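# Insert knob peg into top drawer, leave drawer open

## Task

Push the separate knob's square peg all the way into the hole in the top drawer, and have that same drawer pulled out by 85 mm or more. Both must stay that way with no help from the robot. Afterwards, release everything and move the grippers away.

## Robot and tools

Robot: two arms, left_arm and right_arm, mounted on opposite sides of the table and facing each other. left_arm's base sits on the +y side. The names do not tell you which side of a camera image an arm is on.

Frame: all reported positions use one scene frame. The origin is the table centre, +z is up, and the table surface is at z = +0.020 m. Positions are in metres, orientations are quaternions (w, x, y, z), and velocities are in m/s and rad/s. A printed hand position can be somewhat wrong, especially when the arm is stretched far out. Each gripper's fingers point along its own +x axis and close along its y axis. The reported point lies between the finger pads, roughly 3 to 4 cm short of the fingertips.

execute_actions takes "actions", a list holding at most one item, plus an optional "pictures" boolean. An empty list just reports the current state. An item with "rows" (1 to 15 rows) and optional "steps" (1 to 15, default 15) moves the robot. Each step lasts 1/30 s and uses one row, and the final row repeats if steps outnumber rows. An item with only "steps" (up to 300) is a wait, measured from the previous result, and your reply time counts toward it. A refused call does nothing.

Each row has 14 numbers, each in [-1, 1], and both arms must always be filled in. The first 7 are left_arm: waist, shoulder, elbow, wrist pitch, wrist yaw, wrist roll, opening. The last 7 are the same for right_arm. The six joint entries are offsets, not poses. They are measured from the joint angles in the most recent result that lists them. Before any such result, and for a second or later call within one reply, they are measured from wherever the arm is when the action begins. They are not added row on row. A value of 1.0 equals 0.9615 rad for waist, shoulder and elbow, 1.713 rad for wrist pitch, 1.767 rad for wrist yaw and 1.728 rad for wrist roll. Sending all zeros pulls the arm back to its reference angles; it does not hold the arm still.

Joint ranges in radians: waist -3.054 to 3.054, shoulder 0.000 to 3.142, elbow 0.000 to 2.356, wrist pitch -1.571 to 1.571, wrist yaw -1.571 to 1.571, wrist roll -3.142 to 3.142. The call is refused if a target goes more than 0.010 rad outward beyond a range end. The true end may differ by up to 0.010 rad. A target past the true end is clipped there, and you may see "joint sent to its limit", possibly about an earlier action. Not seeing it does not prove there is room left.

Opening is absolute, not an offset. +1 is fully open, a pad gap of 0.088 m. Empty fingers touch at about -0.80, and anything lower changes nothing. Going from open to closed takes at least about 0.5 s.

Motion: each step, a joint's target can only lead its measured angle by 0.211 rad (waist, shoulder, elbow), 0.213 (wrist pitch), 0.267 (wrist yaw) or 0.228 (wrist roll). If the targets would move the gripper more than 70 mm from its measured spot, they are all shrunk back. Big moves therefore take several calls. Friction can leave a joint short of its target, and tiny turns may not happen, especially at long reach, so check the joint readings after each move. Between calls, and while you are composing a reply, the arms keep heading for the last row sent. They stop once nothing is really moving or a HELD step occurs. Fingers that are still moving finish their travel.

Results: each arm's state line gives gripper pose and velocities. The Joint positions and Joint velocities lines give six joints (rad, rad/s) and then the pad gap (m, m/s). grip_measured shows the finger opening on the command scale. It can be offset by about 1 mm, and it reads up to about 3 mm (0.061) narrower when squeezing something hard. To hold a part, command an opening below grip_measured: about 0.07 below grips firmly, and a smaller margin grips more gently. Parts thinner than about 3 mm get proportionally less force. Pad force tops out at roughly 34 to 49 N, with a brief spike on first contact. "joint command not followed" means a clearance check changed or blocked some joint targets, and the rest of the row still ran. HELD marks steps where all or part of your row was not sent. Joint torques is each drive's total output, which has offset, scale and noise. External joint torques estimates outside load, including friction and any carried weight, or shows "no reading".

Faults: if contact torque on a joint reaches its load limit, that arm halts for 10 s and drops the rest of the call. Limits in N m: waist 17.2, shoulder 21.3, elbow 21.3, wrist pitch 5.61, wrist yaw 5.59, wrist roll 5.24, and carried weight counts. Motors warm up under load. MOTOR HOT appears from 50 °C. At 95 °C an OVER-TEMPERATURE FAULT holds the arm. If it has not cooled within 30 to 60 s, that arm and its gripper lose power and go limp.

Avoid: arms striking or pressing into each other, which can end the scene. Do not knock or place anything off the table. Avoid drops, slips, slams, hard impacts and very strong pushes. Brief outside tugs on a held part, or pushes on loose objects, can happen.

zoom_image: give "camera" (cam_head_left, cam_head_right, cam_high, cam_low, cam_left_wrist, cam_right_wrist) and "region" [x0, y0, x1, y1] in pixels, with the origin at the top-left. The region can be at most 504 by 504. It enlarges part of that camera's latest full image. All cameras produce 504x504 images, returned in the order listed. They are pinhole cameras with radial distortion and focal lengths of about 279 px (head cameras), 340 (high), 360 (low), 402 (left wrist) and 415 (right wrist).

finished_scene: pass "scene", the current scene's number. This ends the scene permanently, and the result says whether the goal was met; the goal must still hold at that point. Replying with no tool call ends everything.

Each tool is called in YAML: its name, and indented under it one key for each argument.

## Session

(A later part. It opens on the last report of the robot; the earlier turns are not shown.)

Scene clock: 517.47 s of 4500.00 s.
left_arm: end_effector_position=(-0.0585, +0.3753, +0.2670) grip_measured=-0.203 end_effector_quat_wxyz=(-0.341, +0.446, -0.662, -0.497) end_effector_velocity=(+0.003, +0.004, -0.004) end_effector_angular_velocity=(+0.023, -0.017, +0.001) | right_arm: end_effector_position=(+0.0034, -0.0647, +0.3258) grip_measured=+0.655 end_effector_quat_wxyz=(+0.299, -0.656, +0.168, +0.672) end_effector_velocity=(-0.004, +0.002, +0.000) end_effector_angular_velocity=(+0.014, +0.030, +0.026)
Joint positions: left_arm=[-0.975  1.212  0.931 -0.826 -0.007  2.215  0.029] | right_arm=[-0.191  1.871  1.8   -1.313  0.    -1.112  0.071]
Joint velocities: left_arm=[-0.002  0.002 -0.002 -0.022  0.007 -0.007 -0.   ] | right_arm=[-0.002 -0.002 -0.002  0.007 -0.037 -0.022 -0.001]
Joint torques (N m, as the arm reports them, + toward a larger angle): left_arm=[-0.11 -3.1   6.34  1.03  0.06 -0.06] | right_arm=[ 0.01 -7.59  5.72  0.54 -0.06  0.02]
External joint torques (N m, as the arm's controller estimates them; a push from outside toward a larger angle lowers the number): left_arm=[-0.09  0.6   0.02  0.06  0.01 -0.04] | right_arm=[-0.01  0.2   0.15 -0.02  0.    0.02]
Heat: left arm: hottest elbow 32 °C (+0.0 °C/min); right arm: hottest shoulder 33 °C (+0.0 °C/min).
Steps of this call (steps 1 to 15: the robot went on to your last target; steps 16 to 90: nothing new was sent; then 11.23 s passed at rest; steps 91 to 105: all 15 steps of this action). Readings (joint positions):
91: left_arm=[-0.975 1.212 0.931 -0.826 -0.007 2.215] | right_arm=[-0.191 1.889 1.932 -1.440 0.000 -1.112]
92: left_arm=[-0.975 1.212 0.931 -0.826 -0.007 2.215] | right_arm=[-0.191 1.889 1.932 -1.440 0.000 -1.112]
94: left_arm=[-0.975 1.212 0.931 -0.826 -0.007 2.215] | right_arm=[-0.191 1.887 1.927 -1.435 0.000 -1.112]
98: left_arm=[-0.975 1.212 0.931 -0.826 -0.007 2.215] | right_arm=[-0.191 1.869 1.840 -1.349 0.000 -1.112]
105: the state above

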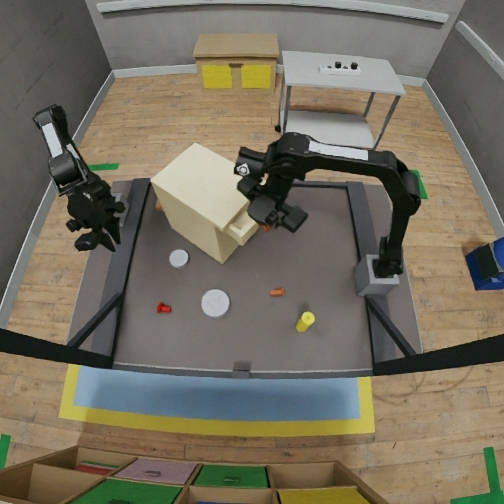

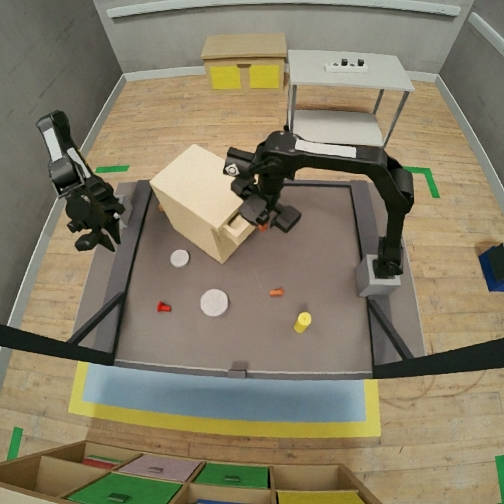

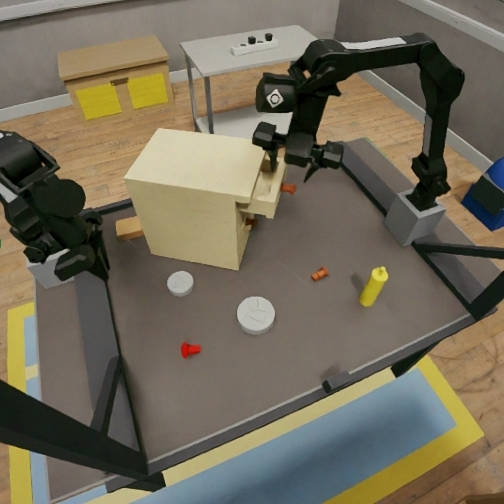

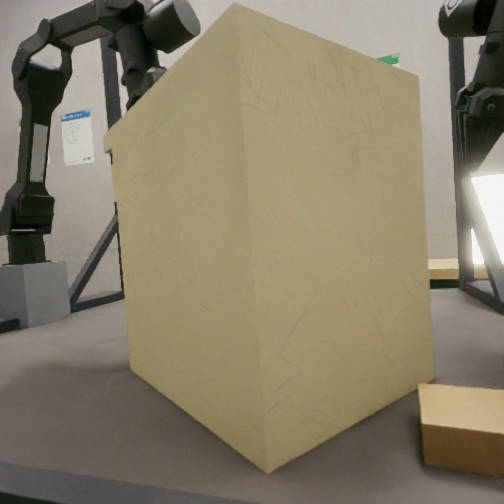

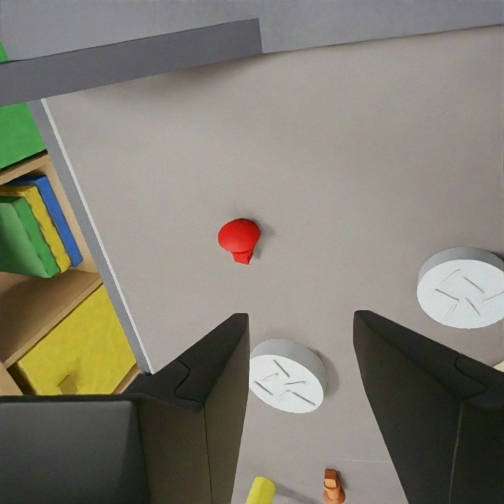

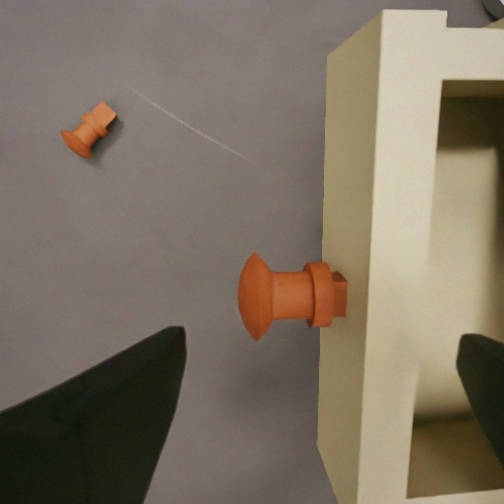

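execute_actions:
  actions:
    - {"rows":[[0,0,0,0,0,0,-0.2,0,0,-0.04,0.02,0,0,0.65],[0,0,0,0,0,0,-0.2,0,0,-0.08,0.04,0,0,0.65],[0,0,0,0,0,0,-0.2,0,0,-0.12,0.06,0,0,0.65],[0,0,0,0,0,0,-0.2,0,0,-0.16,0.082,0,0,0.65]]}

Scene clock: 526.63 s of 4500.00 s.
left_arm: end_effector_position=(-0.0585, +0.3753, +0.2670) grip_measured=-0.203 end_effector_quat_wxyz=(-0.341, +0.446, -0.662, -0.497) end_effector_velocity=(+0.004, -0.002, +0.000) end_effector_angular_velocity=(-0.012, -0.011, +0.019) | right_arm: end_effector_position=(+0.0038, -0.0619, +0.2949) grip_measured=+0.653 end_effector_quat_wxyz=(+0.301, -0.656, +0.164, +0.672) end_effector_velocity=(+0.001, -0.006, -0.003) end_effector_angular_velocity=(-0.016, +0.007, +0.016)
Joint positions: left_arm=[-0.975  1.212  0.931 -0.826 -0.007  2.215  0.029] | right_arm=[-0.19   1.861  1.662 -1.177  0.002 -1.112  0.071]
Joint velocities: left_arm=[ 0.002 -0.007 -0.002 -0.007 -0.022 -0.007  0.   ] | right_arm=[-0.007 -0.007 -0.017 -0.007 -0.007 -0.022 -0.   ]
Joint torques (N m, as the arm reports them, + toward a larger angle): left_arm=[-0.07 -3.09  6.38  1.08  0.07 -0.05] | right_arm=[-0.08 -6.06  4.85  0.57 -0.12  0.02]
External joint torques (N m, as the arm's controller estimates them; a push from outside toward a larger angle lowers the number): left_arm=[-0.1   0.65  0.02  0.09  0.03 -0.03] | right_arm=[-0.04  1.96 -1.   -0.02 -0.08  0.01]
Heat: left arm: hottest elbow 32 °C (+0.0 °C/min); right arm: hottest shoulder 34 °C (+1.0 °C/min).
Steps of this call (steps 1 to 15: the robot went on to your last target; steps 16 to 90: nothing new was sent; then 5.67 s passed at rest; steps 91 to 105: all 15 steps of this action). Readings (joint positions):
91: left_arm=[-0.975 1.212 0.931 -0.826 -0.007 2.215] | right_arm=[-0.191 1.871 1.795 -1.307 0.000 -1.112]
92: left_arm=[-0.975 1.212 0.931 -0.826 -0.007 2.215] | right_arm=[-0.191 1.870 1.784 -1.291 0.000 -1.112]
94: left_arm=[-0.975 1.212 0.931 -0.826 -0.007 2.215] | right_arm=[-0.191 1.866 1.739 -1.244 0.000 -1.112]
98: left_arm=[-0.975 1.212 0.931 -0.826 -0.007 2.215] | right_arm=[-0.190 1.864 1.674 -1.194 0.002 -1.112]
105: the state above

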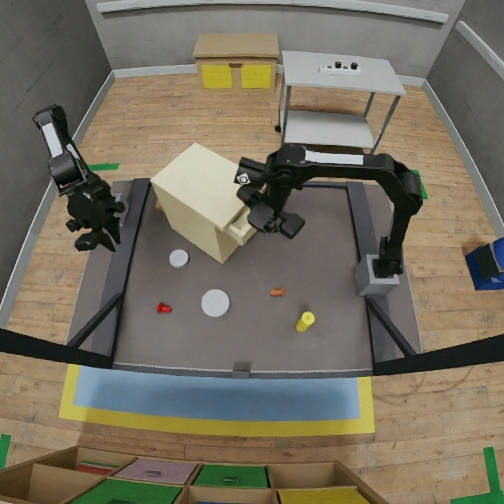

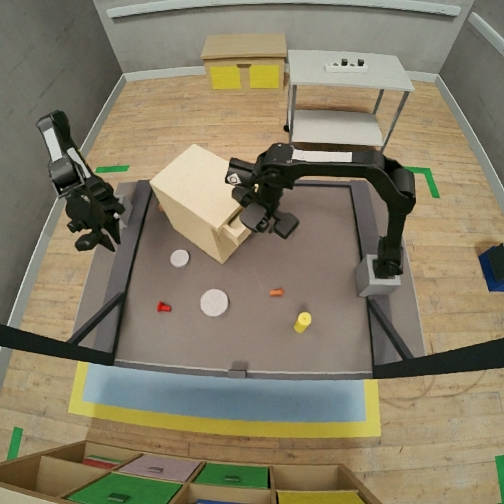

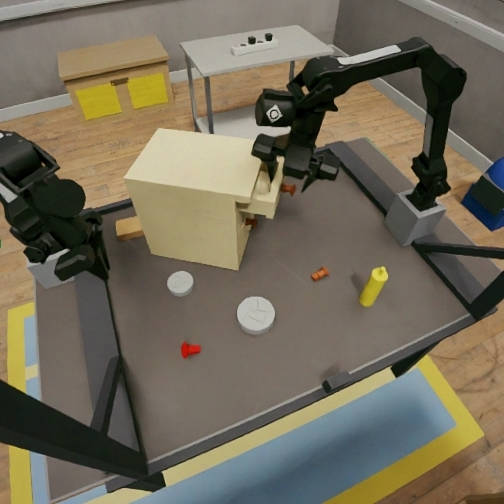

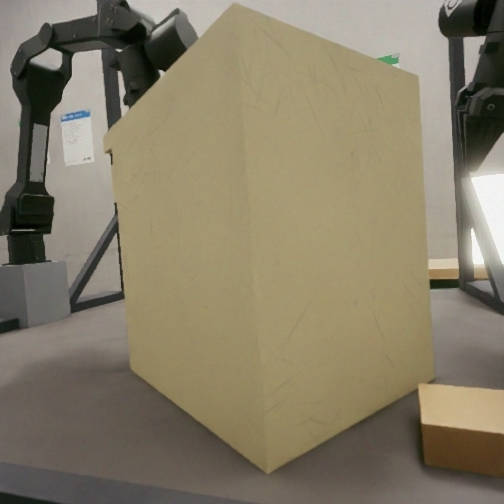

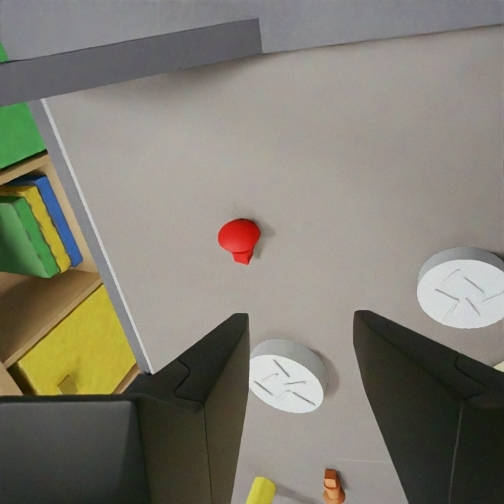

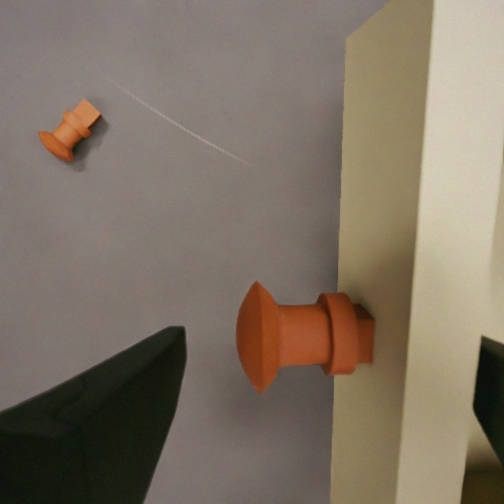

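execute_actions:
  actions:
    - {"rows":[[0,0,0,0,0,0,-0.2,0.008,0,0.01,-0.015,0,0,0.6],[0,0,0,0,0,0,-0.2,0.012,0,0,-0.025,0,0,0.55],[0,0,0,0,0,0,-0.2,0.012,0,0,-0.035,0,0,0.5],[0,0,0,0,0,0,-0.2,0.012,0,0,-0.035,0,0,0.5],[0,0,0,0,0,0,-0.2,0.012,0,-0.02,-0.025,0,0,0.5],[0,0,0,0,0,0,-0.2,0.012,0,-0.04,-0.015,0,0,0.5]]}

Scene clock: 537.87 s of 4500.00 s.
left_arm: end_effector_position=(-0.0585, +0.3753, +0.2670) grip_measured=-0.203 end_effector_quat_wxyz=(-0.341, +0.446, -0.662, -0.497) end_effector_velocity=(+0.002, +0.001, +0.000) end_effector_angular_velocity=(-0.007, -0.007, -0.006) | right_arm: end_effector_position=(+0.0028, -0.0654, +0.2942) grip_measured=+0.505 end_effector_quat_wxyz=(+0.297, -0.660, +0.167, +0.670) end_effector_velocity=(-0.003, -0.003, -0.002) end_effector_angular_velocity=(-0.006, +0.028, -0.020)
Joint positions: left_arm=[-0.975  1.212  0.931 -0.826 -0.007  2.215  0.029] | right_arm=[-0.187  1.856  1.654 -1.185  0.008 -1.112  0.064]
Joint velocities: left_arm=[-0.002 -0.007 -0.002 -0.007 -0.007  0.007  0.   ] | right_arm=[-0.002 -0.002 -0.007 -0.007 -0.022  0.022 -0.001]
Joint torques (N m, as the arm reports them, + toward a larger angle): left_arm=[ 0.03 -3.03  6.43  1.08  0.09 -0.05] | right_arm=[ 0.81 -6.31  2.96 -0.79 -0.35  0.02]
External joint torques (N m, as the arm's controller estimates them; a push from outside toward a larger angle lowers the number): left_arm=[ 0.04  0.71  0.05  0.09  0.04 -0.03] | right_arm=[ 0.8   1.45 -2.77 -1.38 -0.3   0.01]
Heat: left arm: hottest elbow 33 °C (+1.0 °C/min); right arm: hottest shoulder 34 °C (+2.0 °C/min).
Steps of this call (steps 1 to 15: the robot went on to your last target; steps 16 to 90: nothing new was sent; then 7.73 s passed at rest; steps 91 to 105: all 15 steps of this action). Readings (joint positions):
91: left_arm=[-0.975 1.212 0.931 -0.826 -0.007 2.215] | right_arm=[-0.190 1.861 1.662 -1.176 0.002 -1.112]
92: left_arm=[-0.975 1.212 0.931 -0.826 -0.007 2.215] | right_arm=[-0.190 1.861 1.663 -1.178 0.003 -1.112]
94: left_arm=[-0.975 1.212 0.931 -0.826 -0.007 2.215] | right_arm=[-0.188 1.861 1.667 -1.194 0.005 -1.112]
98: left_arm=[-0.975 1.212 0.931 -0.826 -0.007 2.215] | right_arm=[-0.187 1.858 1.660 -1.191 0.007 -1.112]
105: the state above

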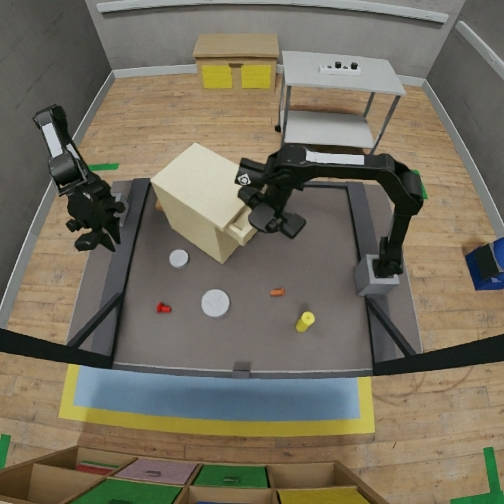

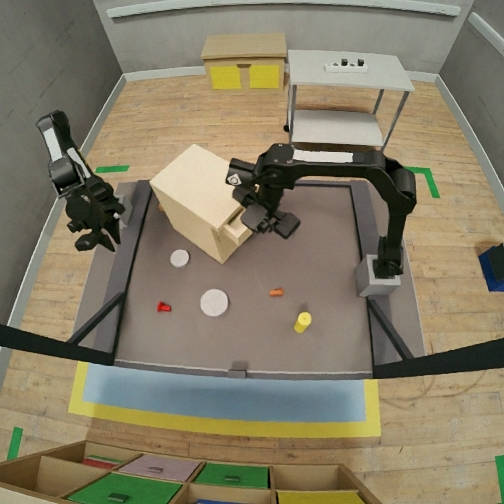

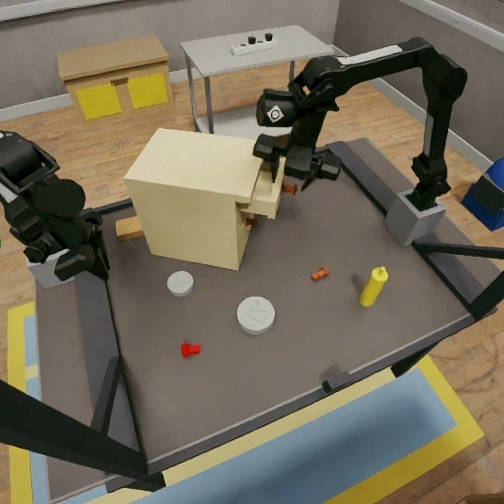

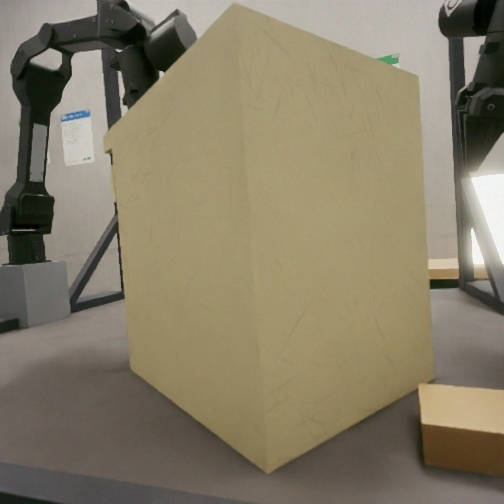

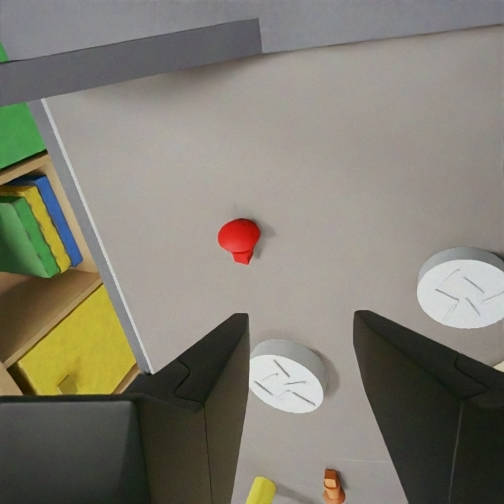

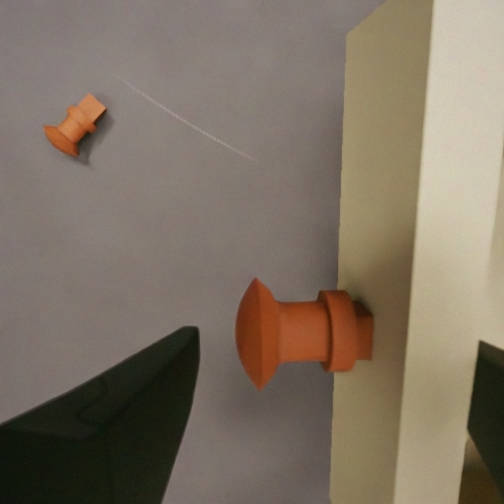

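execute_actions:
  actions:
    - {"rows":[[0,0,0,0,0,0,-0.2,0,0.02,0.03,0,0,0,0.6],[0,0,0,0,0,0,-0.2,0,0.04,0.05,-0.012,0,0,0.6],[0,0,0,0,0,0,-0.2,0.01,0.06,0.07,-0.025,0,0,0.6],[0,0,0,0,0,0,-0.2,0.016,0.08,0.082,-0.04,0,0,0.6]]}

Scene clock: 546.93 s of 4500.00 s.
left_arm: end_effector_position=(-0.0585, +0.3753, +0.2670) grip_measured=-0.203 end_effector_quat_wxyz=(-0.341, +0.446, -0.662, -0.497) end_effector_velocity=(+0.001, -0.003, +0.001) end_effector_angular_velocity=(-0.018, -0.003, +0.014) | right_arm: end_effector_position=(+0.0018, -0.0625, +0.2959) grip_measured=+0.596 end_effector_quat_wxyz=(+0.281, -0.665, +0.180, +0.668) end_effector_velocity=(+0.001, -0.004, -0.001) end_effector_angular_velocity=(-0.023, -0.004, +0.004)
Joint positions: left_arm=[-0.975  1.212  0.931 -0.826 -0.007  2.215  0.029] | right_arm=[-0.181  1.905  1.732 -1.257  0.014 -1.112  0.068]
Joint velocities: left_arm=[-0.002 -0.002 -0.002  0.007 -0.022 -0.007 -0.   ] | right_arm=[-0.002  0.002  0.002 -0.022  0.007 -0.007  0.   ]
Joint torques (N m, as the arm reports them, + toward a larger angle): left_arm=[ 0.17 -2.94  6.58  1.07  0.11 -0.05] | right_arm=[ 0.86 -4.53  6.7   0.53 -0.31  0.02]
External joint torques (N m, as the arm's controller estimates them; a push from outside toward a larger angle lowers the number): left_arm=[ 0.16  0.78  0.16  0.05  0.07 -0.02] | right_arm=[ 0.92  3.56  1.01  0.01 -0.28  0.01]
Heat: left arm: hottest elbow 33 °C (+1.0 °C/min); right arm: hottest shoulder 34 °C (+3.0 °C/min).
Steps of this call (steps 1 to 15: the robot went on to your last target; steps 16 to 90: nothing new was sent; then 5.57 s passed at rest; steps 91 to 105: all 15 steps of this action). Readings (joint positions):
91: left_arm=[-0.975 1.212 0.931 -0.826 -0.007 2.215] | right_arm=[-0.187 1.855 1.658 -1.186 0.009 -1.112]
92: left_arm=[-0.975 1.212 0.931 -0.826 -0.007 2.215] | right_arm=[-0.187 1.858 1.665 -1.194 0.008 -1.112]
94: left_arm=[-0.975 1.212 0.931 -0.826 -0.007 2.215] | right_arm=[-0.186 1.876 1.690 -1.219 0.009 -1.112]
98: left_arm=[-0.975 1.212 0.931 -0.826 -0.007 2.215] | right_arm=[-0.181 1.900 1.724 -1.249 0.014 -1.112]
105: the state above

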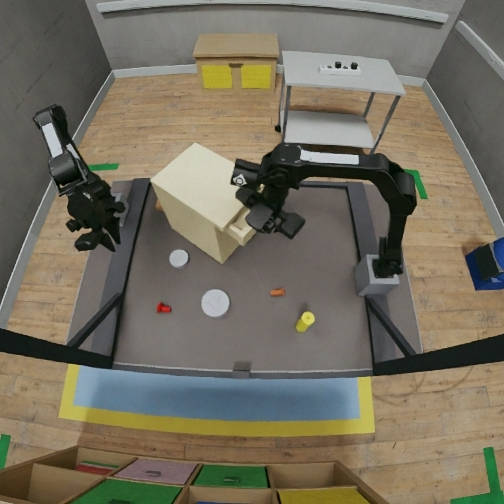

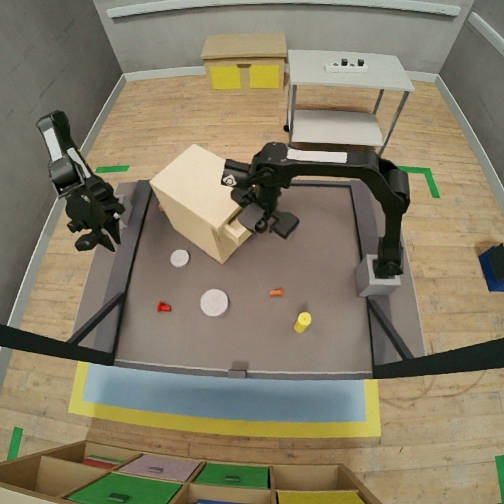

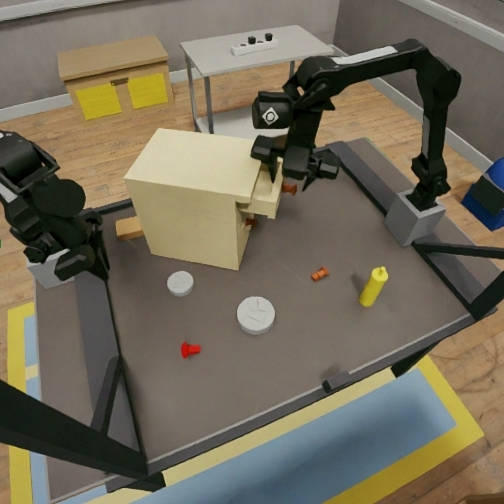

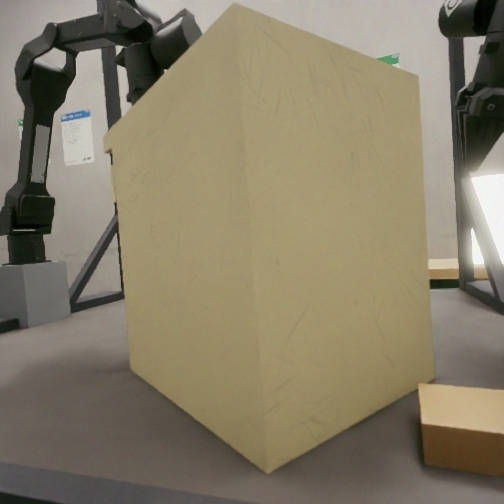

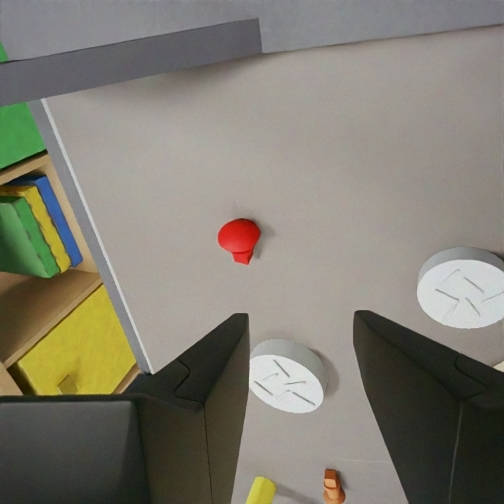

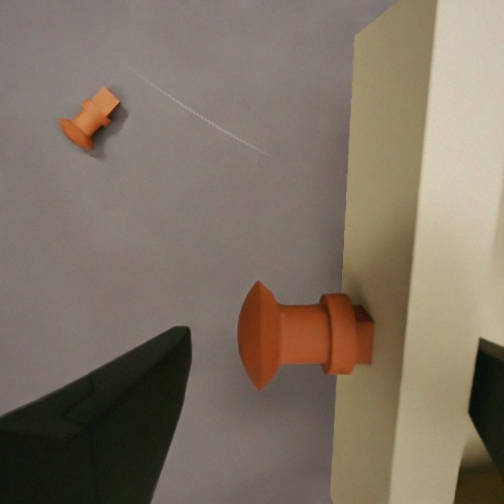

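execute_actions:
  actions:
    - {"rows":[[0,0,0,0,0,0,-0.2,0,0,0,0.01,0,0,0.55],[0,0,0,0,0,0,-0.2,0,0,0,0.012,0,0,0.5],[0,0,0,0,0,0,-0.2,0,0,0,0.014,0,0,0.45],[0,0,0,0,0,0,-0.2,0,0,0,0.016,0,0,0.4],[0,0,0,0,0,0,-0.2,0,0,0,0.018,0,0,0.35],[0,0,0,0,0,0,-0.2,0,0,0,0.02,0,0,0.3],[0,0,0,0,0,0,-0.2,0,0,0,0.02,0,0,0.25],[0,0,0,0,0,0,-0.2,0,0,0,0.02,0,0,0.2],[0,0,0,0,0,0,-0.2,0,0,0,0.02,0,0,0.15]]}

Scene clock: 557.63 s of 4500.00 s.
left_arm: end_effector_position=(-0.0585, +0.3753, +0.2670) grip_measured=-0.203 end_effector_quat_wxyz=(-0.341, +0.446, -0.662, -0.497) end_effector_velocity=(+0.003, +0.002, -0.002) end_effector_angular_velocity=(+0.009, -0.020, +0.007) | right_arm: end_effector_position=(+0.0048, -0.0562, +0.2976) grip_measured=+0.169 end_effector_quat_wxyz=(+0.293, -0.664, +0.169, +0.667) end_effector_velocity=(-0.001, -0.005, -0.001) end_effector_angular_velocity=(-0.020, +0.010, +0.006)
Joint positions: left_arm=[-0.975  1.212  0.931 -0.826 -0.007  2.215  0.029] | right_arm=[-0.183  1.903  1.733 -1.225  0.018 -1.112  0.047]
Joint velocities: left_arm=[-0.002  0.002  0.002 -0.022 -0.007 -0.007  0.   ] | right_arm=[-0.002 -0.002 -0.002 -0.022 -0.007 -0.007 -0.007]
Joint torques (N m, as the arm reports them, + toward a larger angle): left_arm=[ 0.1  -3.01  6.43  1.07  0.12 -0.03] | right_arm=[ 0.24 -7.13  6.56  0.52 -0.22  0.02]
External joint torques (N m, as the arm's controller estimates them; a push from outside toward a larger angle lowers the number): left_arm=[ 0.1   0.69  0.07  0.08  0.07 -0.01] | right_arm=[ 0.17  1.06  0.81 -0.05 -0.17  0.01]
Heat: left arm: hottest elbow 33 °C (+1.0 °C/min); right arm: hottest shoulder 34 °C (+3.0 °C/min).
Steps of this call (steps 1 to 15: the robot went on to your last target; steps 16 to 90: nothing new was sent; then 7.20 s passed at rest; steps 91 to 105: all 15 steps of this action). Readings (joint positions):
91: left_arm=[-0.975 1.212 0.931 -0.826 -0.007 2.215] | right_arm=[-0.181 1.905 1.733 -1.257 0.015 -1.112]
92: left_arm=[-0.975 1.212 0.931 -0.826 -0.007 2.215] | right_arm=[-0.181 1.904 1.733 -1.255 0.016 -1.112]
94: left_arm=[-0.975 1.212 0.931 -0.826 -0.007 2.215] | right_arm=[-0.181 1.904 1.733 -1.248 0.018 -1.112]
98: left_arm=[-0.975 1.212 0.931 -0.826 -0.007 2.215] | right_arm=[-0.183 1.904 1.733 -1.231 0.019 -1.112]
105: the state above

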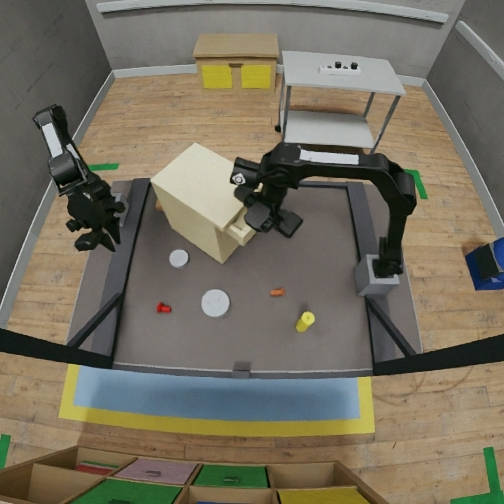

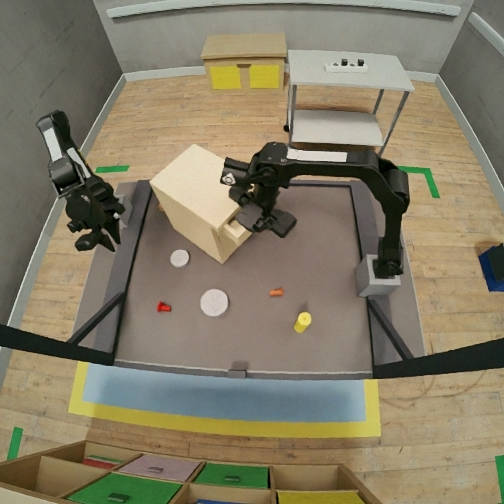

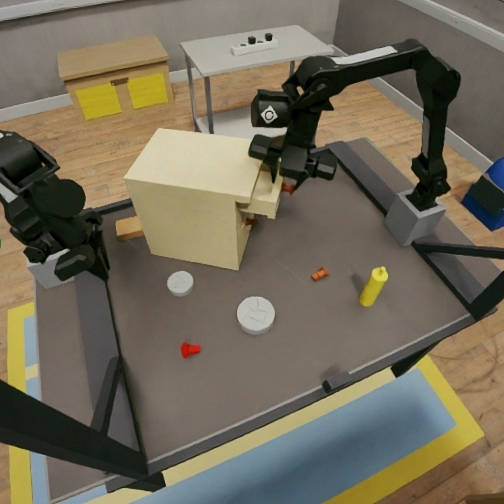

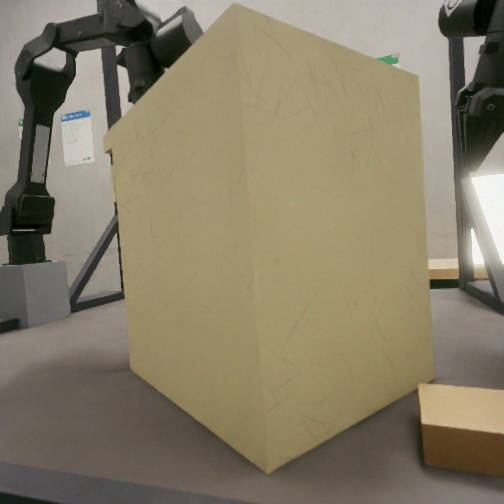

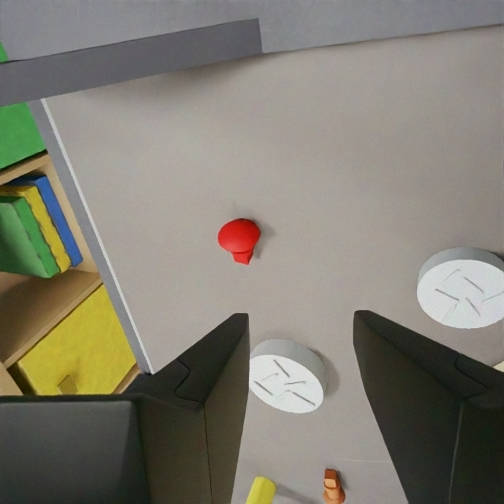

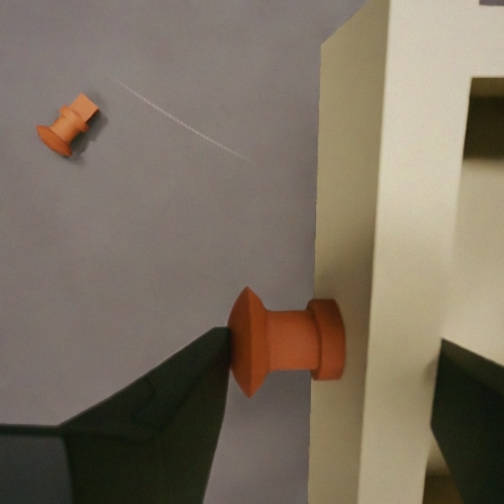

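Seating. Squeeze fully, pull to stop, release.

execute_actions:
  actions:
    - {"rows":[[0,0,0,0,0,0,-0.2,0,0,0,0,0,0,-0.02]]}
  pictures: false

execute_actions:
  actions:
    - {"rows":[[0,0,0,0,0,0,-0.2,0.01,0,0,-0.022,0,0,-0.02]]}
  pictures: false

execute_actions:
  actions:
    - {"rows":[[0,0,0,0,0,0,-0.2,0,0,0,-0.005,0,0,0.4]],"steps":10}
  pictures: false

execute_actions:
  actions:
    - {"rows":[[0,0,0,0,0,0,-0.2,0,0,0.05,-0.02,0,0,0.4],[0,0,0,0,0,0,-0.2,0,0,0.1,-0.047,0,0,0.4],[0,0,0,0,0,0,-0.2,0,0,0.15,-0.075,0,0,0.4],[0,0,0,0,0,0,-0.2,0,0,0.2,-0.1,0,0,0.4]]}

zoom_image:
  camera: "cam_right_wrist"
  region: [220,220,420,360]

Scene clock: 570.83 s of 4500.00 s.
left_arm: end_effector_position=(-0.0585, +0.3753, +0.2670) grip_measured=-0.203 end_effector_quat_wxyz=(-0.341, +0.446, -0.662, -0.497) end_effector_velocity=(+0.004, +0.004, -0.001) end_effector_angular_velocity=(+0.007, -0.016, +0.003) | right_arm: end_effector_position=(+0.0053, -0.0559, +0.2980) grip_measured=+0.092 end_effector_quat_wxyz=(+0.294, -0.663, +0.169, +0.667) end_effector_velocity=(-0.002, +0.002, -0.001) end_effector_angular_velocity=(+0.007, +0.019, +0.009)
Joint positions: left_arm=[-0.975  1.212  0.931 -0.826 -0.007  2.215  0.029] | right_arm=[-0.185  1.903  1.734 -1.225  0.017 -1.112  0.044]
Joint velocities: left_arm=[-0.007 -0.007 -0.002 -0.022 -0.007 -0.007 -0.   ] | right_arm=[-0.002  0.002 -0.002  0.007 -0.022 -0.007 -0.   ]
Joint torques (N m, as the arm reports them, + toward a larger angle): left_arm=[ 0.05 -3.13  6.49  1.07  0.1   0.  ] | right_arm=[ 0.11 -7.21  6.49  0.32 -0.01  0.02]
External joint torques (N m, as the arm's controller estimates them; a push from outside toward a larger angle lowers the number): left_arm=[0.06 0.64 0.11 0.08 0.06 0.02] | right_arm=[ 0.1   0.86  0.75 -0.27  0.04  0.01]
Heat: left arm: hottest elbow 33 °C (+1.0 °C/min); right arm: hottest shoulder 35 °C (+3.0 °C/min).
Steps of this call (steps 1 to 15: the robot went on to your last target; steps 16 to 90: nothing new was sent; then 9.70 s passed at rest; steps 91 to 105: all 15 steps of this action). Readings (joint positions):
91: left_arm=[-0.975 1.212 0.931 -0.826 -0.007 2.215] | right_arm=[-0.184 1.903 1.733 -1.225 0.019 -1.112]
92: left_arm=[-0.975 1.212 0.931 -0.826 -0.007 2.215] | right_arm=[-0.184 1.903 1.733 -1.225 0.018 -1.112]
94: left_arm=[-0.975 1.212 0.931 -0.826 -0.007 2.215] | right_arm=[-0.185 1.903 1.734 -1.225 0.017 -1.112]
98: left_arm=[-0.975 1.212 0.931 -0.826 -0.007 2.215] | right_arm=[-0.185 1.903 1.734 -1.225 0.017 -1.112]
105: the state above

Scene clock: 571.33 s of 4500.00 s.
left_arm: end_effector_position=(-0.0585, +0.3753, +0.2670) grip_measured=-0.203 end_effector_quat_wxyz=(-0.341, +0.446, -0.662, -0.497) end_effector_velocity=(+0.003, +0.001, -0.003) end_effector_angular_velocity=(-0.007, -0.019, +0.009) | right_arm: end_effector_position=(+0.0045, -0.0582, +0.2991) grip_measured=+0.092 end_effector_quat_wxyz=(+0.290, -0.664, +0.172, +0.667) end_effector_velocity=(+0.001, -0.004, -0.001) end_effector_angular_velocity=(-0.014, -0.006, +0.004)
Joint positions: left_arm=[-0.975  1.212  0.931 -0.826 -0.007  2.215  0.029] | right_arm=[-0.184  1.903  1.74  -1.241  0.017 -1.114  0.044]
Joint velocities: left_arm=[-0.007 -0.002 -0.007 -0.007 -0.022 -0.007 -0.   ] | right_arm=[-0.002 -0.002 -0.007 -0.007  0.007 -0.007 -0.   ]
Joint torques (N m, as the arm reports them, + toward a larger angle): left_arm=[-0.05 -3.08  6.31  1.04  0.05 -0.05] | right_arm=[ 0.88 -7.21  5.82 -1.02 -0.05  0.05]
External joint torques (N m, as the arm's controller estimates them; a push from outside toward a larger angle lowers the number): left_arm=[-0.03  0.65 -0.05  0.05  0.01 -0.02] | right_arm=[ 0.89  0.87  0.13 -1.57 -0.01  0.04]
Heat: left arm: hottest elbow 33 °C (+1.0 °C/min); right arm: hottest shoulder 35 °C (+3.0 °C/min).
Steps of this call (steps 1 to 15: all 15 steps of this action). Readings (joint positions):
1: left_arm=[-0.975 1.212 0.931 -0.826 -0.007 2.215] | right_arm=[-0.185 1.903 1.734 -1.226 0.017 -1.112]
2: left_arm=[-0.975 1.212 0.931 -0.826 -0.007 2.215] | right_arm=[-0.185 1.903 1.736 -1.229 0.017 -1.113]
4: left_arm=[-0.975 1.212 0.931 -0.826 -0.007 2.215] | right_arm=[-0.185 1.903 1.738 -1.231 0.017 -1.113]
8: left_arm=[-0.975 1.212 0.931 -0.826 -0.007 2.215] | right_arm=[-0.185 1.903 1.740 -1.233 0.017 -1.113]
15: the state above

Scene clock: 571.67 s of 4500.00 s.
left_arm: end_effector_position=(-0.0585, +0.3753, +0.2670) grip_measured=-0.203 end_effector_quat_wxyz=(-0.341, +0.446, -0.662, -0.497) end_effector_velocity=(+0.002, +0.001, -0.001) end_effector_angular_velocity=(-0.004, -0.012, -0.006) | right_arm: end_effector_position=(+0.0038, -0.0602, +0.2989) grip_measured=+0.386 end_effector_quat_wxyz=(+0.286, -0.665, +0.175, +0.667) end_effector_velocity=(+0.003, -0.003, -0.000) end_effector_angular_velocity=(-0.008, -0.004, -0.016)
Joint positions: left_arm=[-0.975  1.212  0.931 -0.826 -0.007  2.215  0.029] | right_arm=[-0.183  1.903  1.74  -1.252  0.017 -1.114  0.058]
Joint velocities: left_arm=[-0.002 -0.002 -0.002 -0.007 -0.007  0.007 -0.   ] | right_arm=[-0.007 -0.002 -0.002 -0.007  0.007  0.007  0.006]
Joint torques (N m, as the arm reports them, + toward a larger angle): left_arm=[ 0.   -3.14  6.33  1.03  0.08 -0.04] | right_arm=[-0.05 -7.21  6.52  0.41 -0.03  0.02]
External joint torques (N m, as the arm's controller estimates them; a push from outside toward a larger angle lowers the number): left_arm=[-0.01  0.54 -0.02  0.04  0.05 -0.02] | right_arm=[-0.03  0.88  0.82 -0.13  0.01  0.01]
Heat: left arm: hottest elbow 33 °C (+1.0 °C/min); right arm: hottest shoulder 35 °C (+3.0 °C/min).
Steps of this call (steps 1 to 10: all 10 steps of this action). Readings (joint positions):
1: left_arm=[-0.975 1.212 0.931 -0.826 -0.007 2.215] | right_arm=[-0.184 1.903 1.740 -1.242 0.017 -1.114]
2: left_arm=[-0.975 1.212 0.931 -0.826 -0.007 2.215] | right_arm=[-0.184 1.903 1.740 -1.244 0.017 -1.114]
4: left_arm=[-0.975 1.212 0.931 -0.826 -0.007 2.215] | right_arm=[-0.183 1.903 1.740 -1.252 0.017 -1.114]
8: left_arm=[-0.975 1.212 0.931 -0.826 -0.007 2.215] | right_arm=[-0.183 1.903 1.740 -1.252 0.017 -1.114]
10: the state above

Scene clock: 572.17 s of 4500.00 s.
left_arm: end_effector_position=(-0.0585, +0.3753, +0.2670) grip_measured=-0.203 end_effector_quat_wxyz=(-0.341, +0.446, -0.662, -0.497) end_effector_velocity=(+0.004, +0.002, -0.002) end_effector_angular_velocity=(+0.015, -0.016, +0.020) | right_arm: end_effector_position=(+0.0029, -0.0645, +0.3465) grip_measured=+0.397 end_effector_quat_wxyz=(+0.293, -0.664, +0.168, +0.667) end_effector_velocity=(-0.001, -0.002, -0.000) end_effector_angular_velocity=(-0.002, +0.024, -0.011)
Joint positions: left_arm=[-0.975  1.212  0.931 -0.826 -0.007  2.215  0.029] | right_arm=[-0.183  1.9    1.925 -1.419  0.017 -1.114  0.058]
Joint velocities: left_arm=[-0.002 -0.002 -0.002 -0.022 -0.007 -0.022  0.   ] | right_arm=[-0.007 -0.002 -0.002 -0.007 -0.022  0.007 -0.   ]
Joint torques (N m, as the arm reports them, + toward a larger angle): left_arm=[-0.16 -3.16  6.33  1.01  0.08 -0.02] | right_arm=[ 0.   -6.77  7.36  0.15 -0.05  0.02]
External joint torques (N m, as the arm's controller estimates them; a push from outside toward a larger angle lowers the number): left_arm=[-0.15  0.58 -0.01  0.04  0.03  0.  ] | right_arm=[ 0.05  1.16  1.81 -0.41 -0.01  0.01]
Heat: left arm: hottest elbow 33 °C (+1.0 °C/min); right arm: hottest shoulder 35 °C (+3.0 °C/min).
Steps of this call (steps 1 to 15: all 15 steps of this action). Readings (joint positions):
1: left_arm=[-0.975 1.212 0.931 -0.826 -0.007 2.215] | right_arm=[-0.183 1.903 1.744 -1.255 0.017 -1.114]
2: left_arm=[-0.975 1.212 0.931 -0.826 -0.007 2.215] | right_arm=[-0.183 1.905 1.757 -1.271 0.017 -1.114]
4: left_arm=[-0.975 1.212 0.931 -0.826 -0.007 2.215] | right_arm=[-0.183 1.911 1.811 -1.334 0.017 -1.114]
8: left_arm=[-0.975 1.212 0.931 -0.826 -0.007 2.215] | right_arm=[-0.183 1.903 1.909 -1.398 0.017 -1.114]
15: the state above

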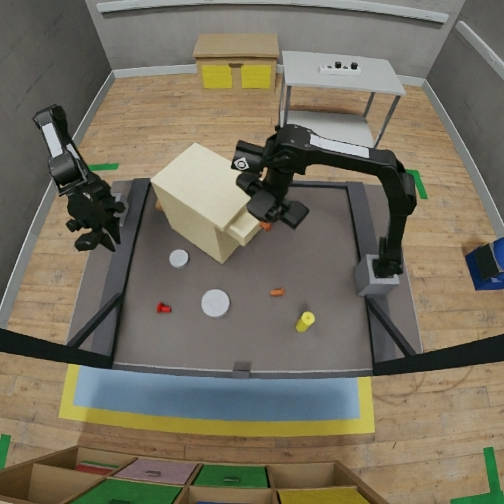

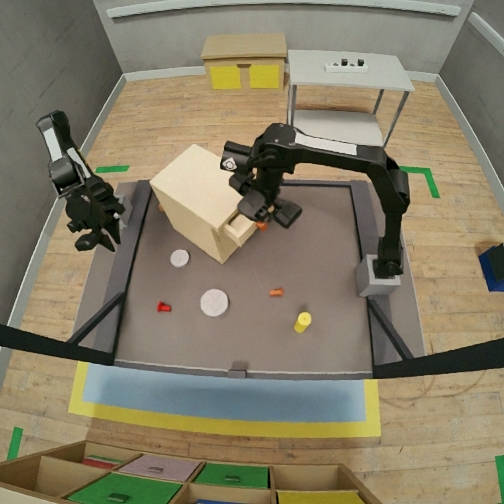

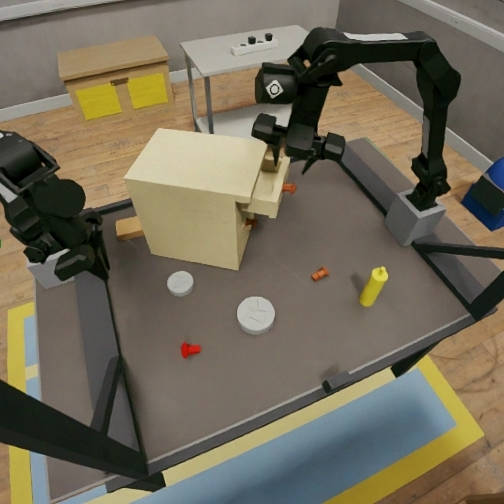

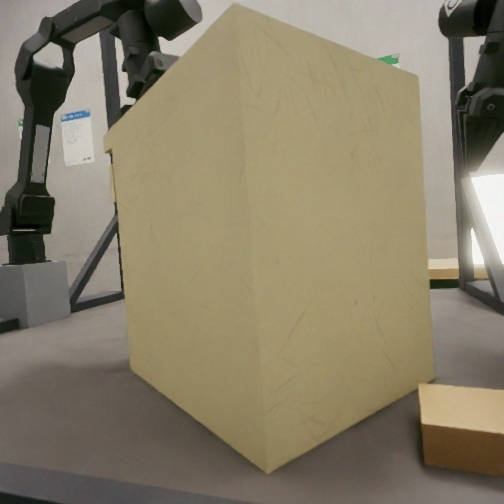

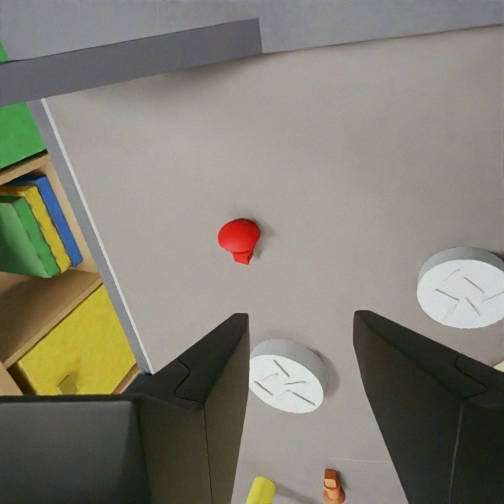

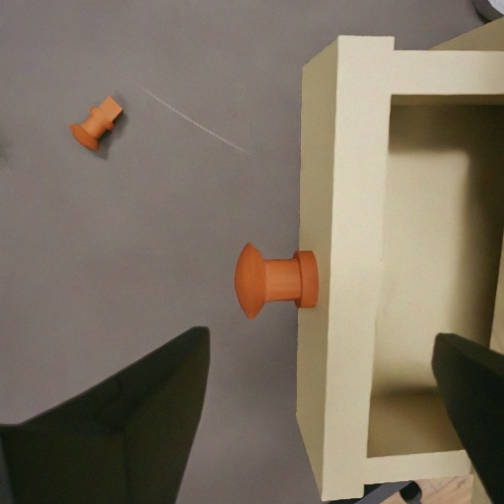

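Region (220, 220, 420, 360) of cam_right_wrist's 504x504 image, scaled by 2.520, with more detail than that image has; it fills the top 353 rows of this view, and the rest is white.

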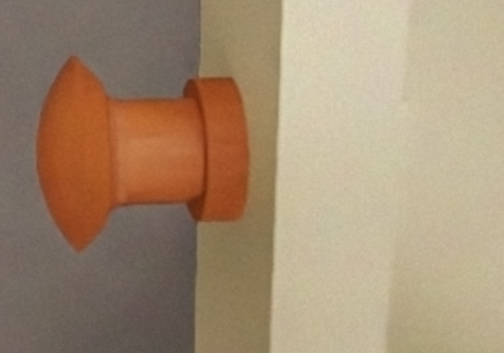

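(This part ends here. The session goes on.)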